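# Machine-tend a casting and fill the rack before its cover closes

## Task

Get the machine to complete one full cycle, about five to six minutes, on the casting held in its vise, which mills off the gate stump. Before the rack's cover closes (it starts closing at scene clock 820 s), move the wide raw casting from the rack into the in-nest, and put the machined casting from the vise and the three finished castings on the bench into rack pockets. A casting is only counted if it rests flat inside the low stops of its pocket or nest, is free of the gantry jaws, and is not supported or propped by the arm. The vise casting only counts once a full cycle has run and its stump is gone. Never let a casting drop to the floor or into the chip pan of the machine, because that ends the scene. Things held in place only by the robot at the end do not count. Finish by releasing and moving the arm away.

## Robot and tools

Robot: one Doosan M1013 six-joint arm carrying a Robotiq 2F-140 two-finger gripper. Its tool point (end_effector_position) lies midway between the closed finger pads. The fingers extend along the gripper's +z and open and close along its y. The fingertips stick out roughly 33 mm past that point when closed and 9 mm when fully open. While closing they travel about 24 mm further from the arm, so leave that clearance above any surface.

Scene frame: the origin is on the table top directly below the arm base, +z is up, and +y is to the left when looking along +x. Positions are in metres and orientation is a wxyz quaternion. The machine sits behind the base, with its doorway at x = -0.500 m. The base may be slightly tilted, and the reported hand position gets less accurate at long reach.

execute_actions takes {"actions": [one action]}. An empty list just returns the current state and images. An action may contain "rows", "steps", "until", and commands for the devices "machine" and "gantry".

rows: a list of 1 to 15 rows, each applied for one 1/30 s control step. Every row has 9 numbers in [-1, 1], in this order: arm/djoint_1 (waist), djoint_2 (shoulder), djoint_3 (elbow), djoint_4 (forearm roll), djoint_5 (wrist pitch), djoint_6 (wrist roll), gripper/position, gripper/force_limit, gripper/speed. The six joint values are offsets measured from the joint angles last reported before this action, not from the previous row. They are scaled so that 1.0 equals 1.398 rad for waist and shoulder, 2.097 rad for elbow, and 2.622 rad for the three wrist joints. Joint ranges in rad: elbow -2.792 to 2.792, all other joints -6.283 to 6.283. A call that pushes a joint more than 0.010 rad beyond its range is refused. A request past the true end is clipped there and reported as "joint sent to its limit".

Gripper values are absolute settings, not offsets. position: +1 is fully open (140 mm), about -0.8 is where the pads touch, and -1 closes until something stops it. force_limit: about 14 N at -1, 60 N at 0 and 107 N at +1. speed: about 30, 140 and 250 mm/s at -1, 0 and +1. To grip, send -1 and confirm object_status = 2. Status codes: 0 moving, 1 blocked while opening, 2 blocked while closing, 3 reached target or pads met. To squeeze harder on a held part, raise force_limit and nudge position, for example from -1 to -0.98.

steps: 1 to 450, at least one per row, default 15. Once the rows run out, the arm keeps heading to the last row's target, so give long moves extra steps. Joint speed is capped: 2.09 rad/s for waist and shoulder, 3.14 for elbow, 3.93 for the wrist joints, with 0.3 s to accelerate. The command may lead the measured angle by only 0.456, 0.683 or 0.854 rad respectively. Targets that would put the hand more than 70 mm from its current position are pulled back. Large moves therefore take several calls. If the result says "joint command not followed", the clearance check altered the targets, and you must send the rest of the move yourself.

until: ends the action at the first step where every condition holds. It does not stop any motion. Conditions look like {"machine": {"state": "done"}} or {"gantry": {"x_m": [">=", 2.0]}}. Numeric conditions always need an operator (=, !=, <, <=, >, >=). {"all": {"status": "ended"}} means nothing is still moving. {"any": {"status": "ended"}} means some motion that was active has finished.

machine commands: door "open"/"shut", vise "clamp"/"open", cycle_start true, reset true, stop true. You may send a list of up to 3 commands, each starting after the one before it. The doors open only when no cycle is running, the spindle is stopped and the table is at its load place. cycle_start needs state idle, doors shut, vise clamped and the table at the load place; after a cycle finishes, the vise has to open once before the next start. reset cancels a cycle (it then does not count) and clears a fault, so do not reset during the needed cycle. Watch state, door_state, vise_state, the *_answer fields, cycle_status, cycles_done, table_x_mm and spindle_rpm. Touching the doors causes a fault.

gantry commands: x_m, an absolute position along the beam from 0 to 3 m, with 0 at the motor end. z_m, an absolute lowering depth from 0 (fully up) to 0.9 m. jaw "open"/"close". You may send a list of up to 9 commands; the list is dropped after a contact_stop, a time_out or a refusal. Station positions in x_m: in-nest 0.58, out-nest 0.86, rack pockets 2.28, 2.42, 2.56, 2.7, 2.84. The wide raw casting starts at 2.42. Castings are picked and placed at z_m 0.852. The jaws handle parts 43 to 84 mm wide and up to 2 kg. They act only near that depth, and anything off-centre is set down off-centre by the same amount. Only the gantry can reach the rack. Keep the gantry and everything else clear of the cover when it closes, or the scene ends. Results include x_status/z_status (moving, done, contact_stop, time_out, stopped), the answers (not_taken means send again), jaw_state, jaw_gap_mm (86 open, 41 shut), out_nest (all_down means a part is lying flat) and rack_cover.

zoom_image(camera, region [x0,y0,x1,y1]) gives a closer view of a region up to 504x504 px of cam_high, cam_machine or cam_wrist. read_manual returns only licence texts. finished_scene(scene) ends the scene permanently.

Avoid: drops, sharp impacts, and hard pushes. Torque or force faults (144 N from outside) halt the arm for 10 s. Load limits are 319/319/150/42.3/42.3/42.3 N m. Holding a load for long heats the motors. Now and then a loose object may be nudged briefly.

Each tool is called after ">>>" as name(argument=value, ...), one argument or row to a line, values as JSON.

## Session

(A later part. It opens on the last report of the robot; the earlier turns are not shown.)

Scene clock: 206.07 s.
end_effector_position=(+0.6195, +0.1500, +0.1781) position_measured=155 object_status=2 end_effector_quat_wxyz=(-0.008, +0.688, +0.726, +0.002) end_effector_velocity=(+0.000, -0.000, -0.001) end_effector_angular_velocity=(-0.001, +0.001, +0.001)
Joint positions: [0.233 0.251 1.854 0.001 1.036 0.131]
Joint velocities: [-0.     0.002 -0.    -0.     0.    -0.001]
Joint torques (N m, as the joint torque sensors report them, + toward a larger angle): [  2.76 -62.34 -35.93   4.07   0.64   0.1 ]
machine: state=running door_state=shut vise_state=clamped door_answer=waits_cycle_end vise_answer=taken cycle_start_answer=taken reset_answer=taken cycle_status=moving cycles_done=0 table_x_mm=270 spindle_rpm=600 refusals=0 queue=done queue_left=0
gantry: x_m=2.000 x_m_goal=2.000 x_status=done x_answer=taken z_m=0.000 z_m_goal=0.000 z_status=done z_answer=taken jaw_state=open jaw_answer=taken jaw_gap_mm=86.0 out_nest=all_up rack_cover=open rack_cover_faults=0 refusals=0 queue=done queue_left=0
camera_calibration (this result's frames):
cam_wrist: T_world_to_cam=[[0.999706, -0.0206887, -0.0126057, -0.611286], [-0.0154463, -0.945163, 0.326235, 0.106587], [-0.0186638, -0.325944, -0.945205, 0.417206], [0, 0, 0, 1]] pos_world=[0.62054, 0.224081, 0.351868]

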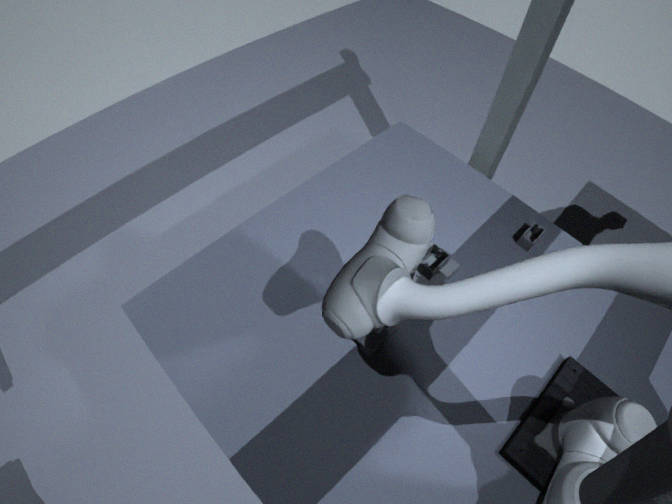

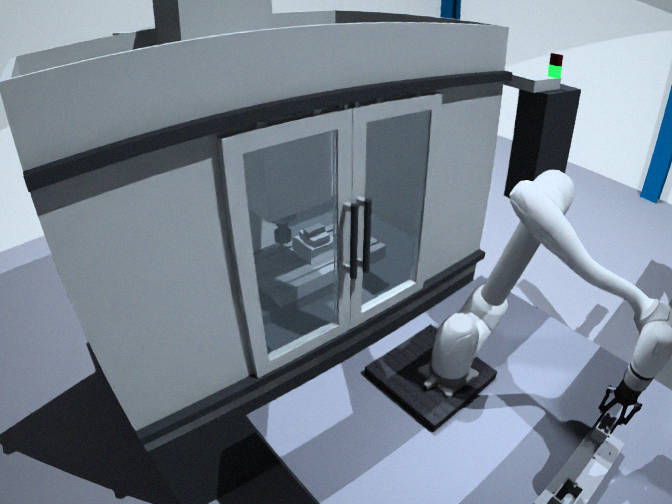

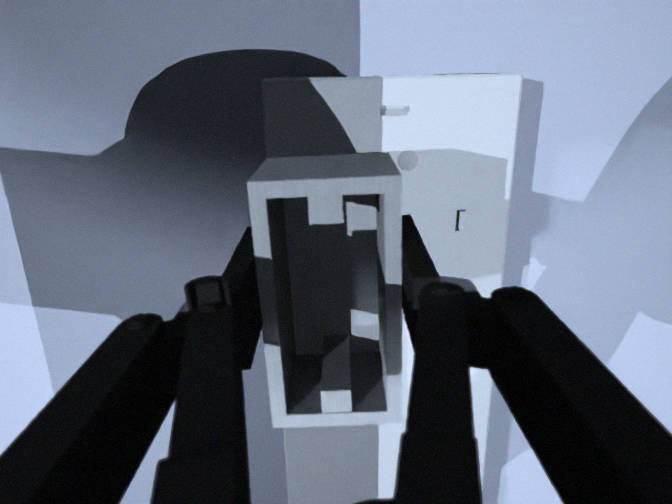

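Down to q2 .346 / q5 .939.

>>> execute_actions(
  actions=[
    {"rows":[[0,0.068,0,0,-0.037,0,-1,0,0]],"steps":30},
  ],
)

Scene clock: 209.70 s.
end_effector_position=(+0.6462, +0.1559, +0.1162) position_measured=155 object_status=2 end_effector_quat_wxyz=(-0.007, +0.688, +0.726, +0.003) end_effector_velocity=(+0.000, -0.000, +0.000) end_effector_angular_velocity=(-0.000, +0.000, -0.000)
Joint positions: [0.233 0.346 1.854 0.001 0.939 0.131]
Joint velocities: [-0. -0.  0. -0.  0.  0.]
Joint torques (N m, as the joint torque sensors report them, + toward a larger angle): [  2.92 -70.51 -33.53   3.82   0.5   -0.06]
machine: state=running door_state=shut vise_state=clamped door_answer=waits_cycle_end vise_answer=taken cycle_start_answer=taken reset_answer=taken cycle_status=moving cycles_done=0 table_x_mm=298 spindle_rpm=600 refusals=0 queue=done queue_left=0
gantry: x_m=2.000 x_m_goal=2.000 x_status=done x_answer=taken z_m=0.000 z_m_goal=0.000 z_status=done z_answer=taken jaw_state=open jaw_answer=taken jaw_gap_mm=86.0 out_nest=all_up rack_cover=open rack_cover_faults=0 refusals=0 queue=done queue_left=0
camera_calibration (this result's frames):
cam_wrist: T_world_to_cam=[[0.999726, -0.0208257, -0.010688, -0.638853], [-0.0162065, -0.945254, 0.325934, 0.133296], [-0.0168907, -0.325671, -0.945332, 0.359934], [0, 0, 0, 1]] pos_world=[0.646918, 0.229914, 0.289983]

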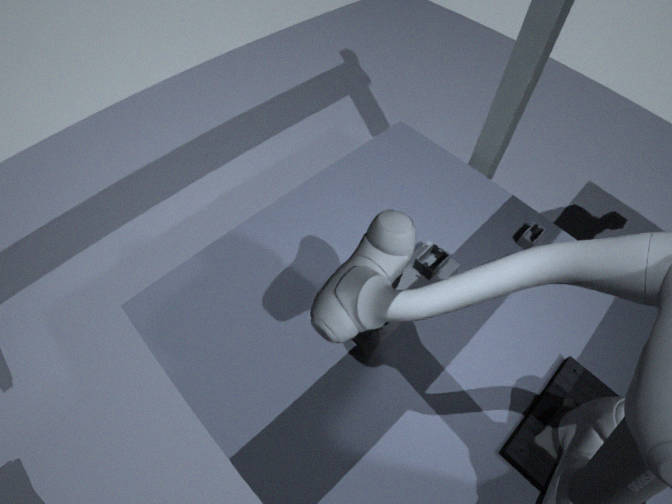

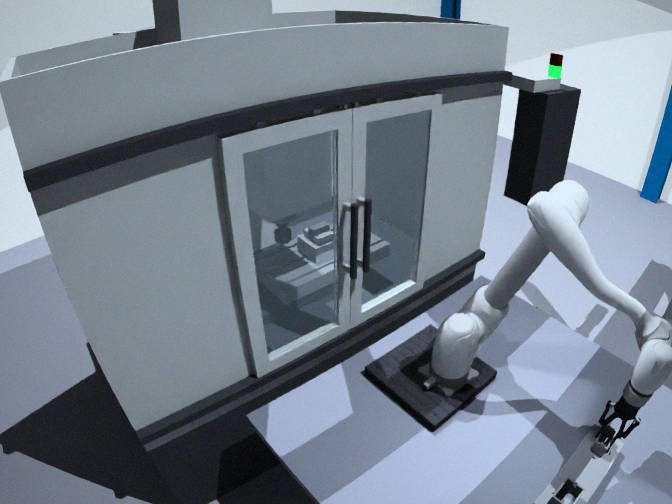

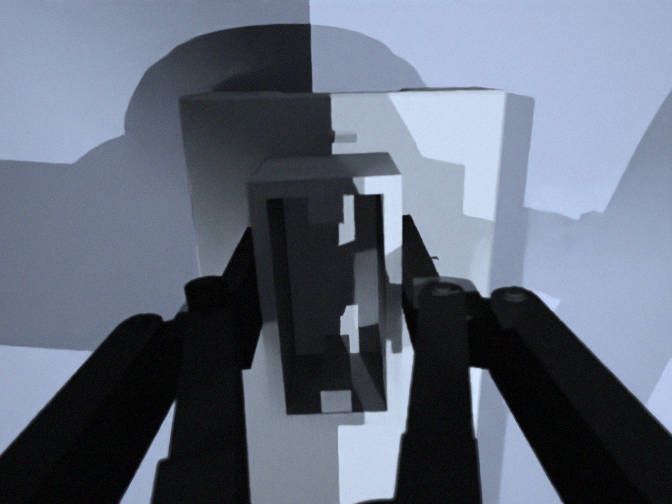

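>>> execute_actions(
  actions=[
    {"rows":[[-0.013,0,0,0,0,-0.007,-1,0,0],[-0.013,0,0,0,0,-0.007,-1,0,0],[-0.013,0,0,0,0,-0.007,-1,0,0],[-0.013,0,0,0,0,-0.007,-1,0,0],[-0.013,0,0,0,0,-0.007,-1,0,0],[-0.013,0,0,0,0,-0.007,-1,0,0],[-0.013,0,0,0,0,-0.007,-1,0,0],[-0.013,0,0,0,0,-0.007,-1,0,0],[-0.013,0.008,0,0,-0.004,-0.007,-1,0,0]],"steps":25},
  ],
)

Scene clock: 218.60 s.
end_effector_position=(+0.6516, +0.1446, +0.1087) position_measured=155 object_status=2 end_effector_quat_wxyz=(-0.008, +0.688, +0.726, +0.003) end_effector_velocity=(-0.000, +0.000, +0.000) end_effector_angular_velocity=(+0.000, -0.001, -0.000)
Joint positions: [0.215 0.357 1.853 0.001 0.928 0.112]
Joint velocities: [ 0.    -0.001  0.001 -0.    -0.     0.001]
Joint torques (N m, as the joint torque sensors report them, + toward a larger angle): [  3.06 -20.51 -13.71   3.92  -8.6    0.15]
machine: state=running door_state=shut vise_state=clamped door_answer=waits_cycle_end vise_answer=taken cycle_start_answer=taken reset_answer=taken cycle_status=moving cycles_done=0 table_x_mm=308 spindle_rpm=600 refusals=0 queue=done queue_left=0
gantry: x_m=2.000 x_m_goal=2.000 x_status=done x_answer=taken z_m=0.000 z_m_goal=0.000 z_status=done z_answer=taken jaw_state=open jaw_answer=taken jaw_gap_mm=86.0 out_nest=all_down rack_cover=open rack_cover_faults=0 refusals=0 queue=done queue_left=0
camera_calibration (this result's frames):
cam_wrist: T_world_to_cam=[[0.999726, -0.0206574, -0.0110479, -0.644506], [-0.0159278, -0.945214, 0.326061, 0.125016], [-0.0171783, -0.325796, -0.945284, 0.349511], [0, 0, 0, 1]] pos_world=[0.652324, 0.218722, 0.282504]

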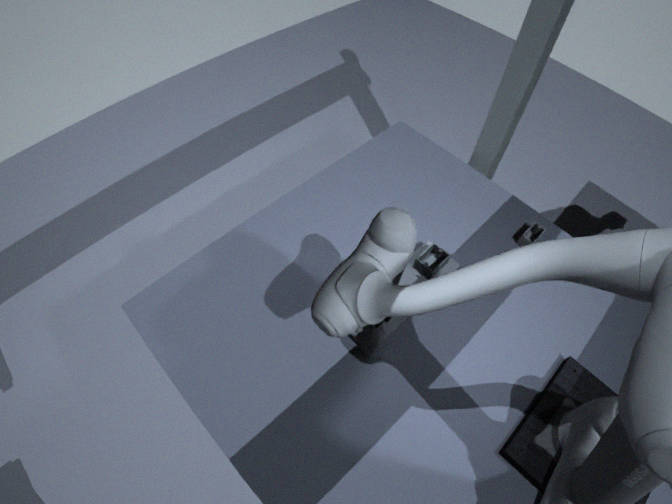

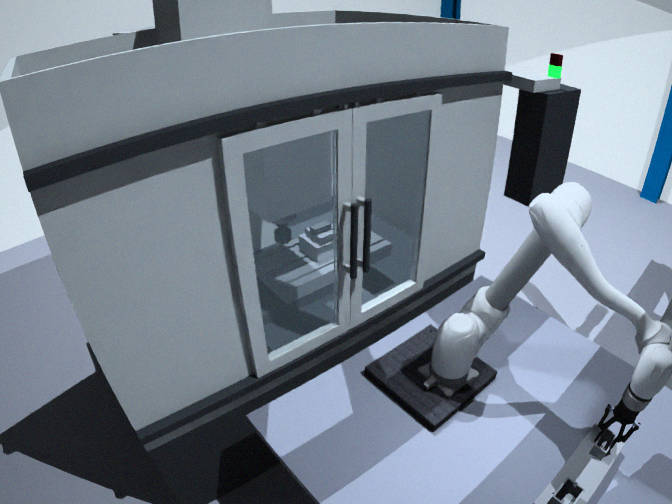

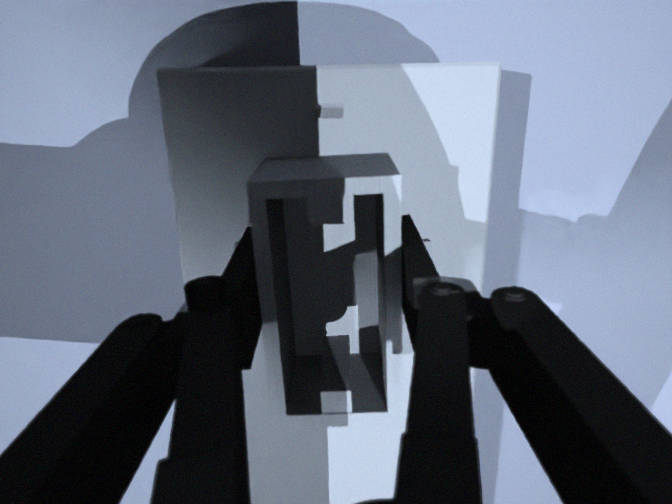

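All down already. Release, lift.

>>> execute_actions(
  actions=[
    {"rows":[[0,0,0,0,0,0,0.4,0,0]],"steps":15},
  ],
)

>>> execute_actions(
  actions=[
    {"rows":[[0,-0.15,0.05,0,0.04,0,0.4,0,0]],"steps":22},
  ],
)

>>> execute_actions(
  actions=[
    {"rows":[[-0.8,-0.02,0,0,0,-0.43,0.4,0,0]],"steps":50},
  ],
)

Scene clock: 223.03 s.
end_effector_position=(+0.6516, +0.1446, +0.1087) position_measured=78 object_status=0 end_effector_quat_wxyz=(-0.008, +0.688, +0.726, +0.003) end_effector_velocity=(+0.000, -0.000, -0.000) end_effector_angular_velocity=(-0.000, +0.000, -0.000)
Joint positions: [0.215 0.357 1.853 0.001 0.928 0.112]
Joint velocities: [-0.     0.001 -0.    -0.     0.    -0.   ]
Joint torques (N m, as the joint torque sensors report them, + toward a larger angle): [  3.17 -70.62 -32.96   3.45  -0.15   0.07]
machine: state=running door_state=shut vise_state=clamped door_answer=waits_cycle_end vise_answer=taken cycle_start_answer=taken reset_answer=taken cycle_status=moving cycles_done=0 table_x_mm=273 spindle_rpm=600 refusals=0 queue=done queue_left=0
gantry: x_m=2.000 x_m_goal=2.000 x_status=done x_answer=taken z_m=0.000 z_m_goal=0.000 z_status=done z_answer=taken jaw_state=open jaw_answer=taken jaw_gap_mm=86.0 out_nest=all_down rack_cover=open rack_cover_faults=0 refusals=0 queue=done queue_left=0
camera_calibration (this result's frames):
cam_wrist: T_world_to_cam=[[0.999725, -0.0206566, -0.0111178, -0.644463], [-0.015904, -0.945211, 0.326074, 0.125004], [-0.0172442, -0.325807, -0.945279, 0.349518], [0, 0, 0, 1]] pos_world=[0.6523, 0.218718, 0.282466]

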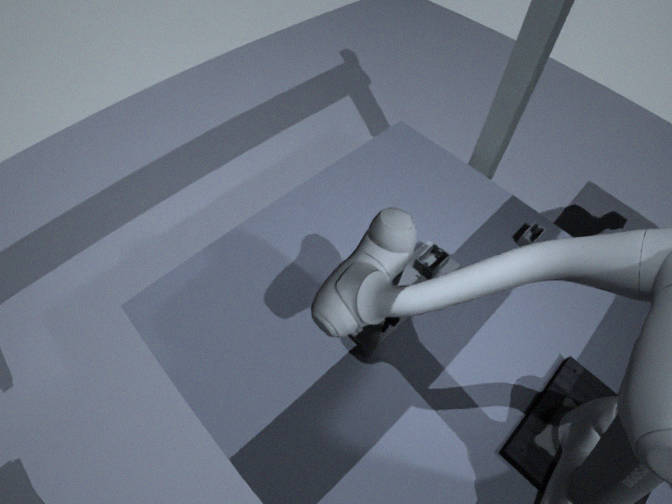

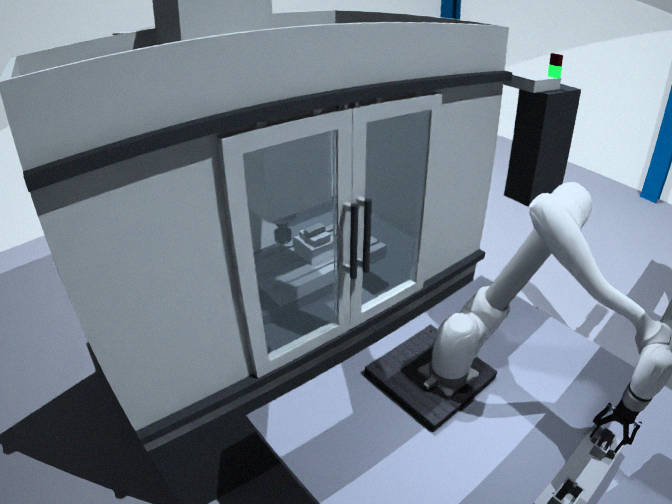

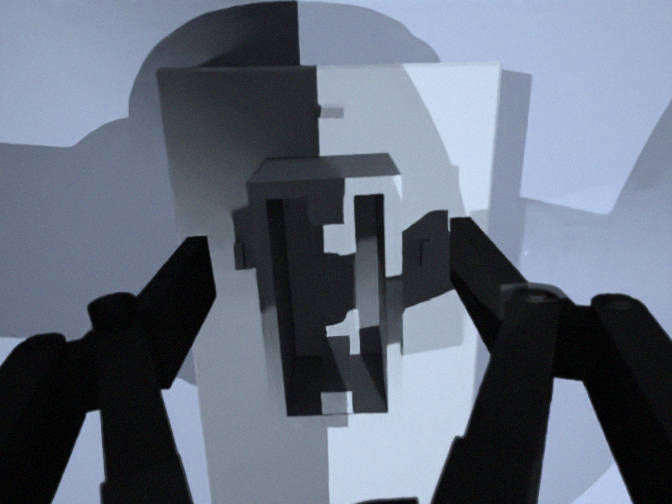

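Scene clock: 223.77 s.
end_effector_position=(+0.5605, +0.1281, +0.1905) position_measured=78 object_status=3 end_effector_quat_wxyz=(-0.008, +0.688, +0.726, +0.003) end_effector_velocity=(-0.000, +0.001, +0.000) end_effector_angular_velocity=(-0.000, -0.000, +0.001)
Joint positions: [0.215 0.147 1.958 0.001 1.033 0.112]
Joint velocities: [ 0.001 -0.    -0.    -0.    -0.    -0.   ]
Joint torques (N m, as the joint torque sensors report them, + toward a larger angle): [  5.41 -50.58 -36.11   3.69   0.01   0.31]
machine: state=running door_state=shut vise_state=clamped door_answer=waits_cycle_end vise_answer=taken cycle_start_answer=taken reset_answer=taken cycle_status=moving cycles_done=0 table_x_mm=267 spindle_rpm=600 refusals=0 queue=done queue_left=0
gantry: x_m=2.000 x_m_goal=2.000 x_status=done x_answer=taken z_m=0.000 z_m_goal=0.000 z_status=done z_answer=taken jaw_state=open jaw_answer=taken jaw_gap_mm=86.0 out_nest=all_down rack_cover=open rack_cover_faults=0 refusals=0 queue=done queue_left=0
camera_calibration (this result's frames):
cam_wrist: T_world_to_cam=[[0.999726, -0.0205727, -0.0111757, -0.552828], [-0.015807, -0.945235, 0.326006, 0.0811781], [-0.0172705, -0.32574, -0.945302, 0.419921], [0, 0, 0, 1]] pos_world=[0.561212, 0.202144, 0.364309]

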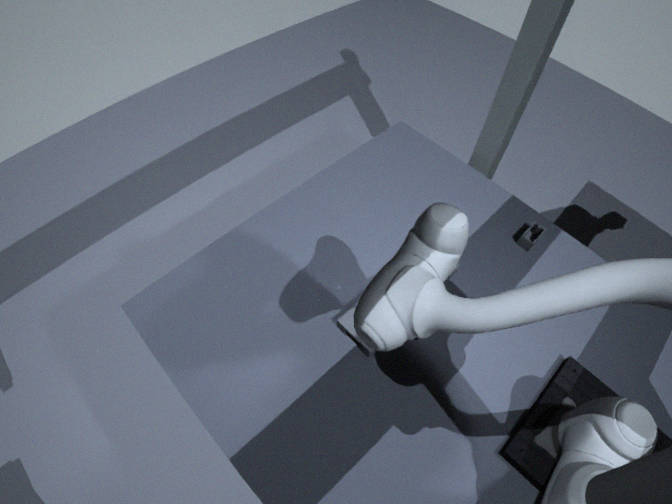

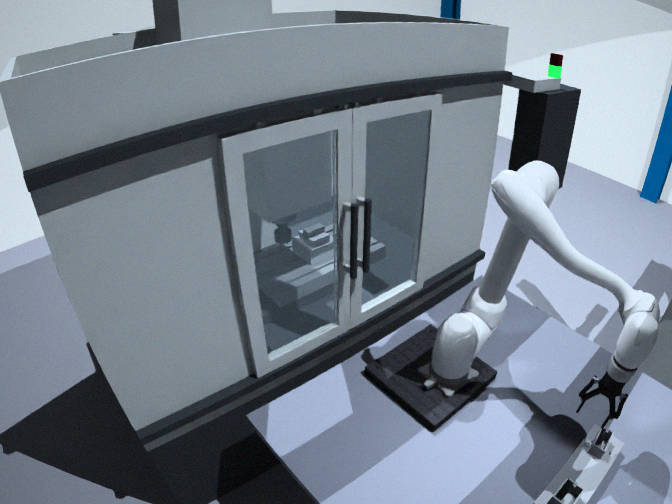

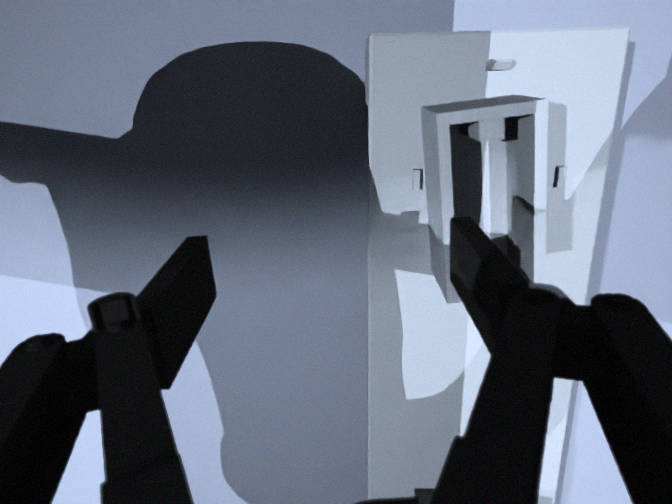

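Scene clock: 225.43 s.
end_effector_position=(+0.3627, -0.4478, +0.2013) position_measured=78 object_status=3 end_effector_quat_wxyz=(+0.007, +0.684, +0.729, -0.001) end_effector_velocity=(-0.001, -0.001, +0.001) end_effector_angular_velocity=(-0.002, -0.001, -0.001)
Joint positions: [-0.904  0.119  1.958  0.001  1.033 -1.015]
Joint velocities: [-0.001 -0.002 -0.    -0.    -0.     0.   ]
Joint torques (N m, as the joint torque sensors report them, + toward a larger angle): [ -0.76 -51.77 -36.4    3.97   0.22   0.42]
machine: state=running door_state=shut vise_state=clamped door_answer=waits_cycle_end vise_answer=taken cycle_start_answer=taken reset_answer=taken cycle_status=moving cycles_done=0 table_x_mm=254 spindle_rpm=600 refusals=0 queue=done queue_left=0
gantry: x_m=2.000 x_m_goal=2.000 x_status=done x_answer=taken z_m=0.000 z_m_goal=0.000 z_status=done z_answer=taken jaw_state=open jaw_answer=taken jaw_gap_mm=86.0 out_nest=all_down rack_cover=open rack_cover_faults=0 refusals=0 queue=done queue_left=0
camera_calibration (this result's frames):
cam_wrist: T_world_to_cam=[[0.999916, -0.0117045, 0.00556073, -0.366355], [-0.0129106, -0.936609, 0.350139, -0.471889], [0.00111003, -0.350181, -0.936681, 0.219742], [0, 0, 0, 1]] pos_world=[0.359988, -0.369314, 0.373093]

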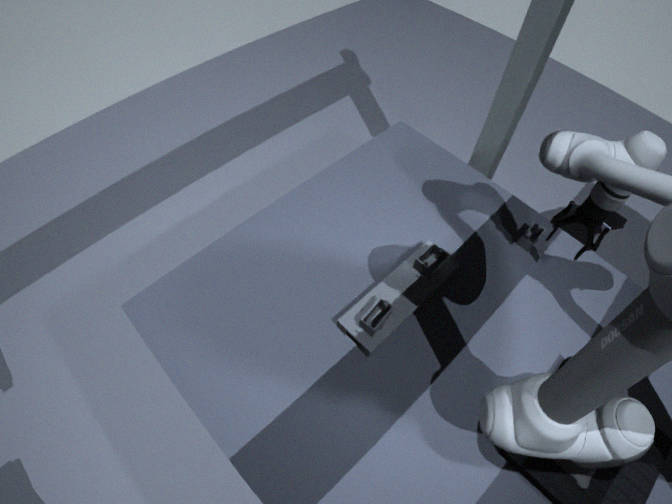

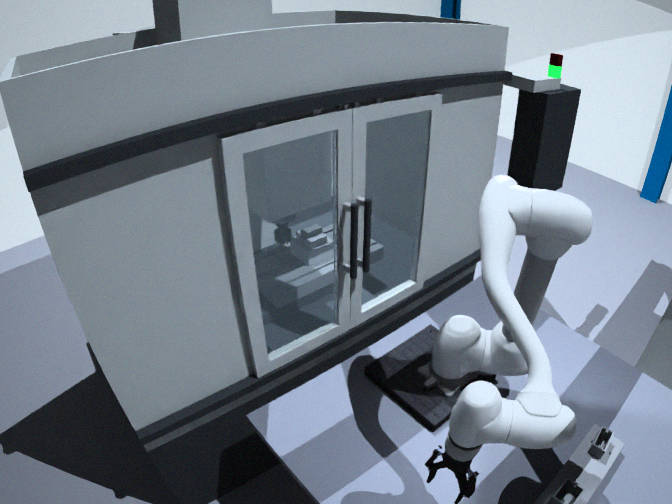

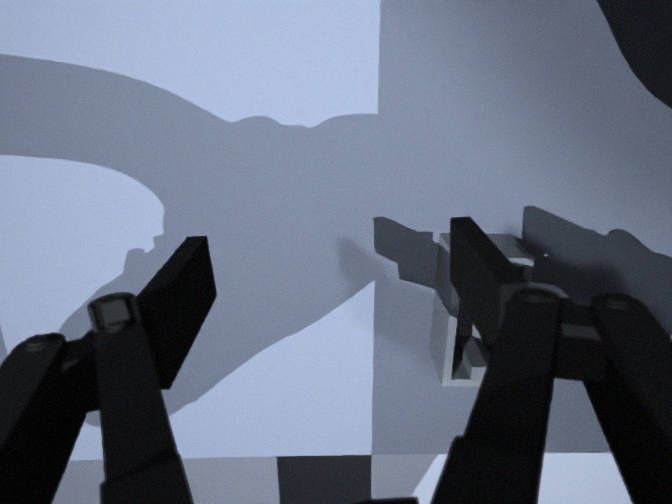

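>>> execute_actions(
  actions=[
    {"gantry":[{"x_m":0.86},{"z_m":0.852},{"jaw":"close"},{"z_m":0},{"x_m":2.42},{"z_m":0.852},{"jaw":"open"},{"z_m":0},{"x_m":2.0}],"rows":[[0.026,0.133,-0.113,0,0.031,0.022,0.4,0,0]],"steps":35},
  ],
)

Scene clock: 233.40 s.
end_effector_position=(+0.4493, -0.5261, +0.2003) position_measured=78 object_status=3 end_effector_quat_wxyz=(-0.008, +0.692, +0.722, +0.002) end_effector_velocity=(+0.000, -0.000, -0.001) end_effector_angular_velocity=(+0.001, +0.000, +0.000)
Joint positions: [-0.867  0.305  1.721  0.001  1.115 -0.957]
Joint velocities: [ 0.     0.001 -0.     0.    -0.    -0.   ]
Joint torques (N m, as the joint torque sensors report them, + toward a larger angle): [  1.13 -68.4  -37.06   4.26  -0.26   0.39]
machine: state=running door_state=shut vise_state=clamped door_answer=waits_cycle_end vise_answer=taken cycle_start_answer=taken reset_answer=taken cycle_status=moving cycles_done=0 table_x_mm=191 spindle_rpm=600 refusals=0 queue=done queue_left=0
gantry: x_m=1.085 x_m_goal=0.860 x_status=moving x_answer=taken z_m=0.000 z_m_goal=0.000 z_status=done z_answer=taken jaw_state=open jaw_answer=taken jaw_gap_mm=86.0 out_nest=all_down rack_cover=open rack_cover_faults=0 refusals=0 queue=running queue_left=8
camera_calibration (this result's frames):
cam_wrist: T_world_to_cam=[[0.999381, -0.0328627, -0.0125359, -0.461101], [-0.0269544, -0.944547, 0.327269, -0.536981], [-0.0225957, -0.326728, -0.944848, 0.215963], [0, 0, 0, 1]] pos_world=[0.451221, -0.451795, 0.374009]

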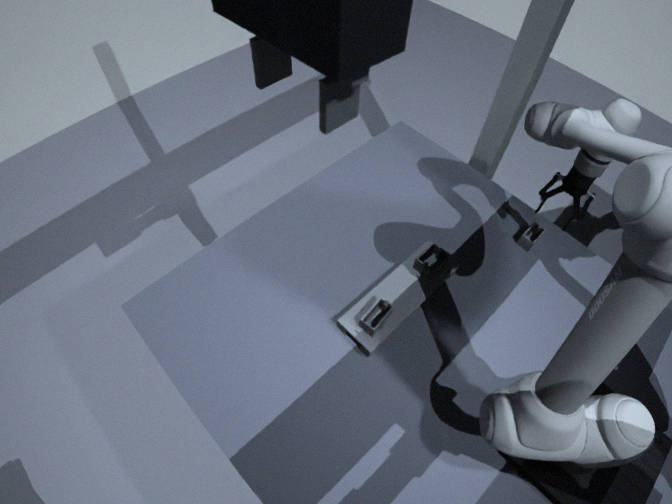

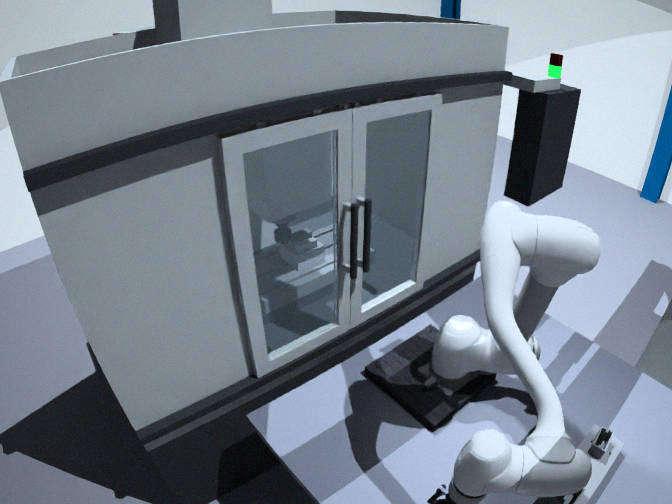

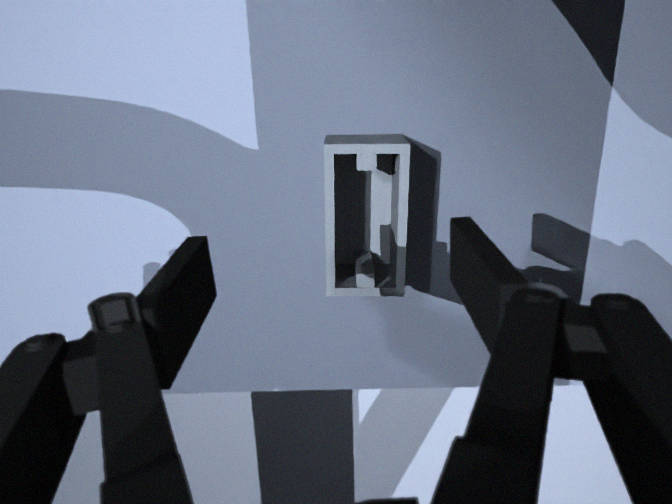

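>>> execute_actions(
  actions=[
    {"rows":[[0.008,0.107,0.037,0,-0.086,0.004,0.4,0,0]],"steps":35},
  ],
)

Scene clock: 244.73 s.
end_effector_position=(+0.4643, -0.5327, +0.0589) position_measured=78 object_status=3 end_effector_quat_wxyz=(-0.009, +0.692, +0.722, +0.002) end_effector_velocity=(-0.000, -0.000, +0.001) end_effector_angular_velocity=(-0.001, -0.001, -0.000)
Joint positions: [-0.856  0.455  1.799  0.001  0.889 -0.947]
Joint velocities: [-0.    -0.001  0.    -0.    -0.    -0.   ]
Joint torques (N m, as the joint torque sensors report them, + toward a larger angle): [  2.38 -74.96 -30.67   3.76  -0.04  -0.27]
machine: state=running door_state=shut vise_state=clamped door_answer=waits_cycle_end vise_answer=taken cycle_start_answer=taken reset_answer=taken cycle_status=moving cycles_done=0 table_x_mm=102 spindle_rpm=600 refusals=0 queue=done queue_left=0
gantry: x_m=2.000 x_m_goal=2.000 x_status=done x_answer=taken z_m=0.000 z_m_goal=0.000 z_status=done z_answer=taken jaw_state=open jaw_answer=taken jaw_gap_mm=86.0 out_nest=all_up rack_cover=open rack_cover_faults=0 refusals=0 queue=done queue_left=0
camera_calibration (this result's frames):
cam_wrist: T_world_to_cam=[[0.99938, -0.0323909, -0.0137943, -0.477751], [-0.0261269, -0.944981, 0.32608, -0.497161], [-0.0235974, -0.325517, -0.945242, 0.0816882], [0, 0, 0, 1]] pos_world=[0.466393, -0.458692, 0.232739]

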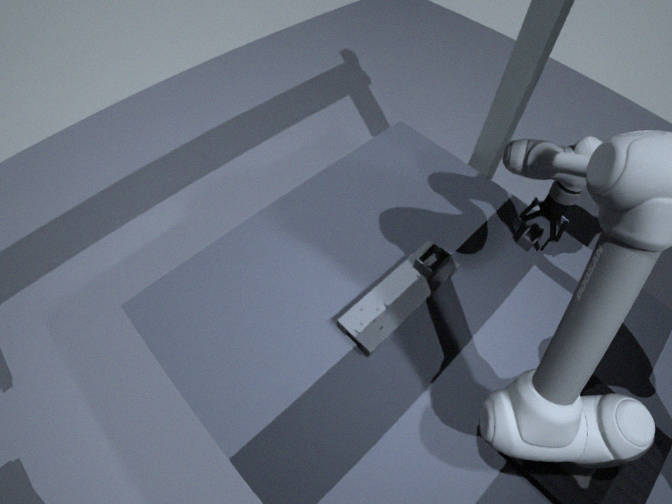

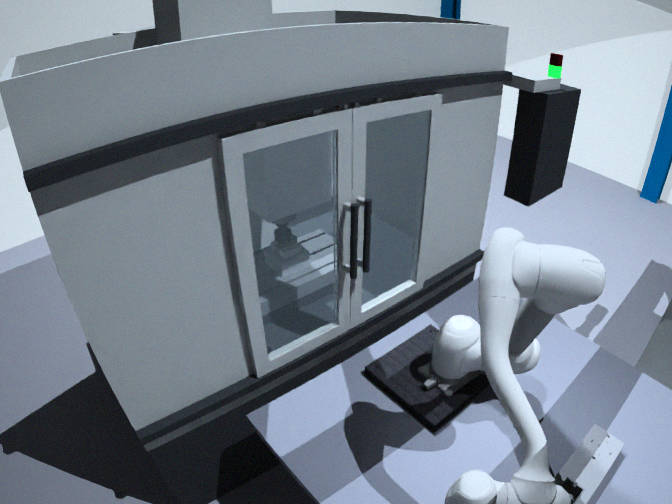

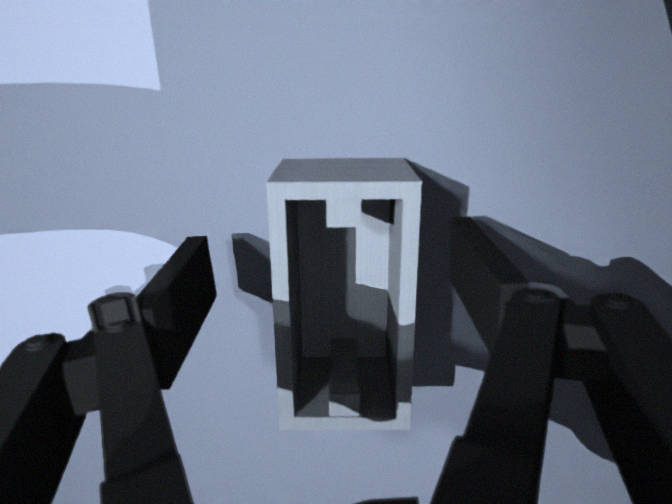

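>>> execute_actions(
  actions=[
    {"rows":[[0,0,0,0,0,0,-1,0,0]],"steps":22},
  ],
)

>>> execute_actions(
  actions=[
    {"rows":[[0,-0.15,0,0,0.08,0,-1,0,0]],"steps":22},
  ],
)

>>> execute_actions(
  actions=[
    {"rows":[[0.767,-0.035,0.026,0,-0.006,0.404,-1,0,0]],"steps":55},
  ],
)

Scene clock: 249.07 s.
end_effector_position=(+0.4644, -0.5329, +0.0590) position_measured=155 object_status=2 end_effector_quat_wxyz=(-0.008, +0.692, +0.722, +0.002) end_effector_velocity=(-0.001, +0.000, -0.001) end_effector_angular_velocity=(+0.001, +0.001, -0.001)
Joint positions: [-0.856  0.455  1.799  0.001  0.889 -0.947]
Joint velocities: [-0.     0.     0.001  0.     0.     0.   ]
Joint torques (N m, as the joint torque sensors report them, + toward a larger angle): [  2.26 -66.36 -23.04   2.86   0.23  -0.04]
machine: state=running door_state=shut vise_state=clamped door_answer=waits_cycle_end vise_answer=taken cycle_start_answer=taken reset_answer=taken cycle_status=moving cycles_done=0 table_x_mm=68 spindle_rpm=600 refusals=0 queue=done queue_left=0
gantry: x_m=2.000 x_m_goal=2.000 x_status=done x_answer=taken z_m=0.000 z_m_goal=0.000 z_status=done z_answer=taken jaw_state=open jaw_answer=taken jaw_gap_mm=86.0 out_nest=all_up rack_cover=open rack_cover_faults=0 refusals=0 queue=done queue_left=0
camera_calibration (this result's frames):
cam_wrist: T_world_to_cam=[[0.999381, -0.0324242, -0.0136351, -0.477869], [-0.0262058, -0.944917, 0.32626, -0.497254], [-0.0234627, -0.3257, -0.945182, 0.0815611], [0, 0, 0, 1]] pos_world=[0.466456, -0.458794, 0.232808]

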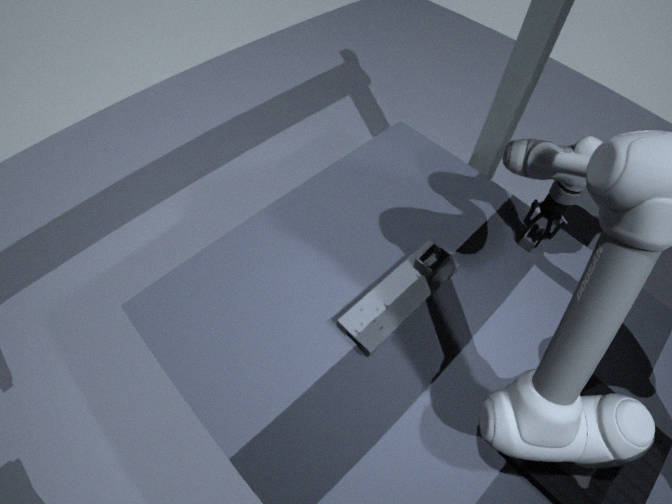

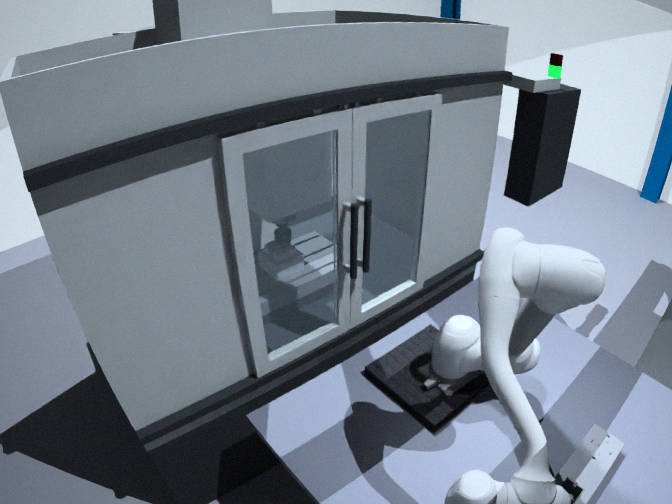

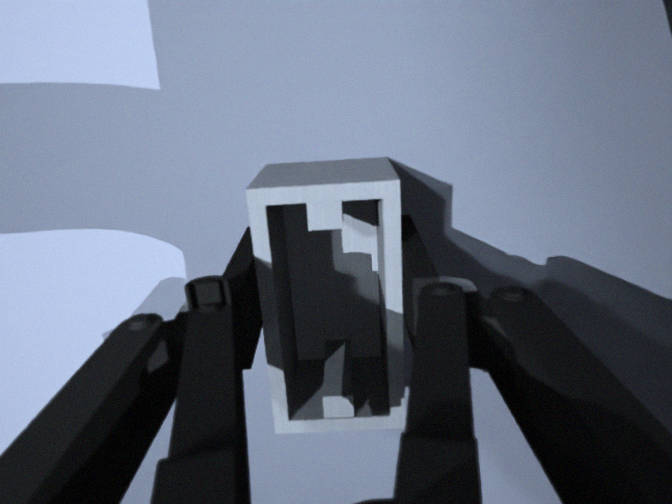

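Scene clock: 249.80 s.
end_effector_position=(+0.4300, -0.4891, +0.2024) position_measured=155 object_status=2 end_effector_quat_wxyz=(-0.008, +0.692, +0.722, +0.002) end_effector_velocity=(-0.000, +0.000, +0.001) end_effector_angular_velocity=(-0.001, -0.001, +0.000)
Joint positions: [-0.856  0.245  1.799  0.001  1.099 -0.947]
Joint velocities: [-0.    -0.002  0.    -0.     0.    -0.   ]
Joint torques (N m, as the joint torque sensors report them, + toward a larger angle): [  2.32 -63.13 -36.51   4.07  -0.18   0.2 ]
machine: state=running door_state=shut vise_state=clamped door_answer=waits_cycle_end vise_answer=taken cycle_start_answer=taken reset_answer=taken cycle_status=moving cycles_done=0 table_x_mm=62 spindle_rpm=600 refusals=0 queue=done queue_left=0
gantry: x_m=2.000 x_m_goal=2.000 x_status=done x_answer=taken z_m=0.000 z_m_goal=0.000 z_status=done z_answer=taken jaw_state=open jaw_answer=taken jaw_gap_mm=86.0 out_nest=all_up rack_cover=open rack_cover_faults=0 refusals=0 queue=done queue_left=0
camera_calibration (this result's frames):
cam_wrist: T_world_to_cam=[[0.99939, -0.0321852, -0.0135448, -0.440027], [-0.0260126, -0.944969, 0.326124, -0.503686], [-0.0232958, -0.325573, -0.94523, 0.23052], [0, 0, 0, 1]] pos_world=[0.432027, -0.415079, 0.376198]

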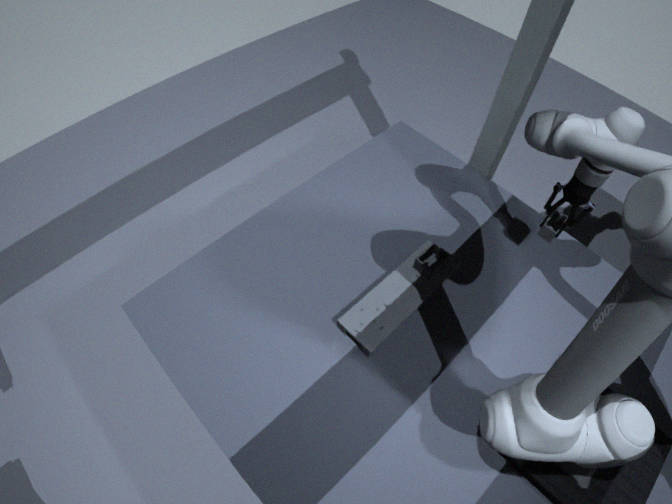

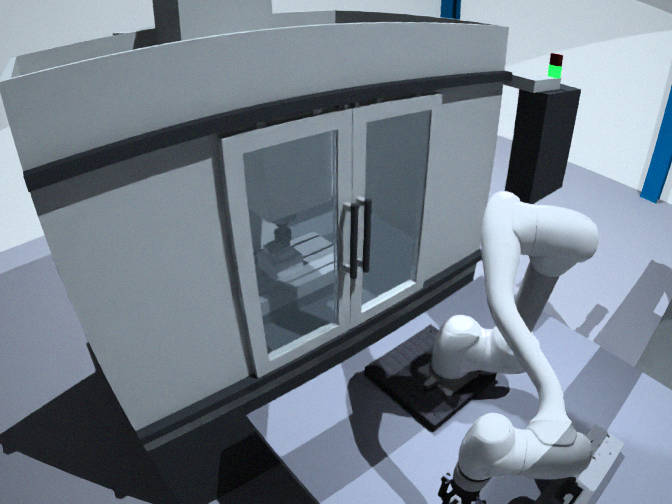

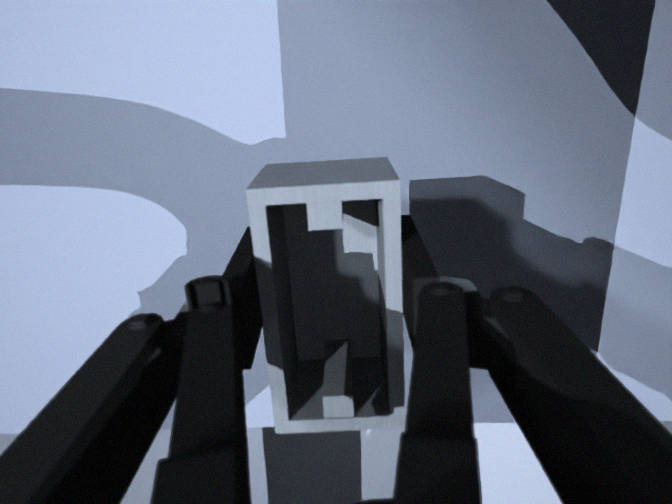

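Scene clock: 251.63 s.
end_effector_position=(+0.6071, +0.1366, +0.2124) position_measured=155 object_status=2 end_effector_quat_wxyz=(-0.006, +0.687, +0.727, +0.005) end_effector_velocity=(+0.000, -0.000, -0.000) end_effector_angular_velocity=(+0.000, +0.000, -0.001)
Joint positions: [0.216 0.196 1.853 0.001 1.083 0.112]
Joint velocities: [-0.  0. -0.  0.  0.  0.]
Joint torques (N m, as the joint torque sensors report them, + toward a larger angle): [  4.22 -56.2  -37.44   4.05   0.25   0.21]
machine: state=running door_state=shut vise_state=clamped door_answer=waits_cycle_end vise_answer=taken cycle_start_answer=taken reset_answer=taken cycle_status=moving cycles_done=0 table_x_mm=48 spindle_rpm=600 refusals=0 queue=done queue_left=0
gantry: x_m=2.000 x_m_goal=2.000 x_status=done x_answer=taken z_m=0.000 z_m_goal=0.000 z_status=done z_answer=taken jaw_state=open jaw_answer=taken jaw_gap_mm=86.0 out_nest=all_up rack_cover=open rack_cover_faults=0 refusals=0 queue=done queue_left=0
camera_calibration (this result's frames):
cam_wrist: T_world_to_cam=[[0.999805, -0.019094, -0.00495045, -0.600555], [-0.0164506, -0.94562, 0.324858, 0.0835324], [-0.0108841, -0.324714, -0.94575, 0.440258], [0, 0, 0, 1]] pos_world=[0.606604, 0.210481, 0.386265]

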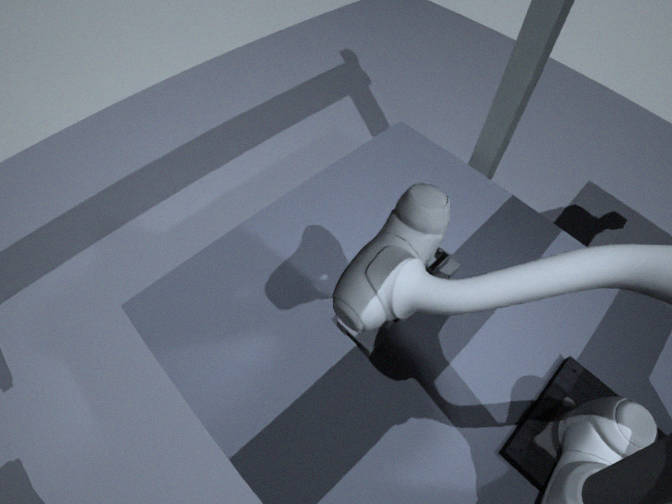

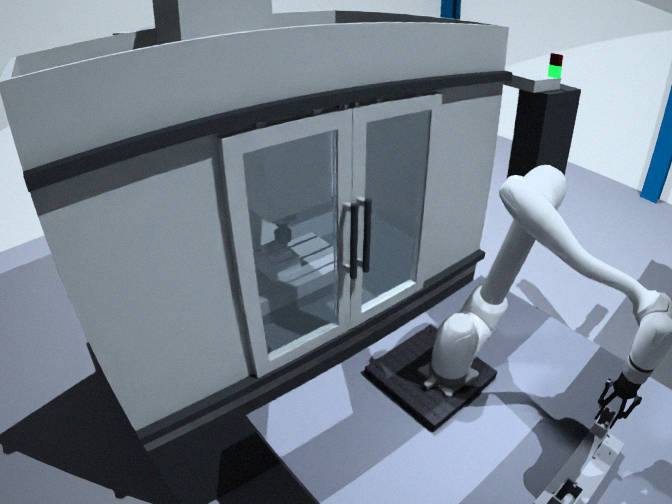

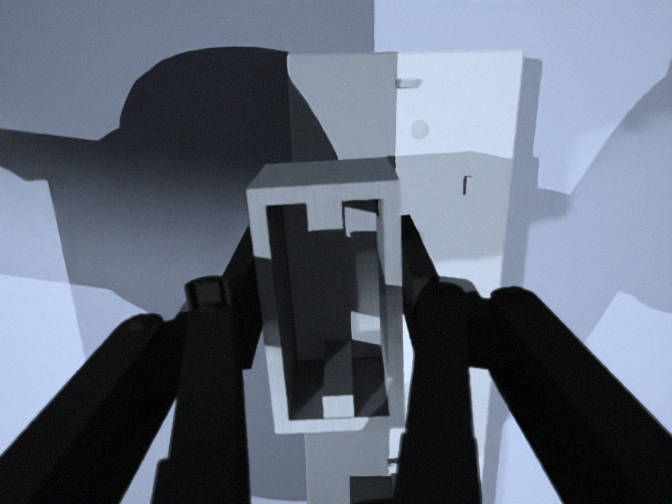

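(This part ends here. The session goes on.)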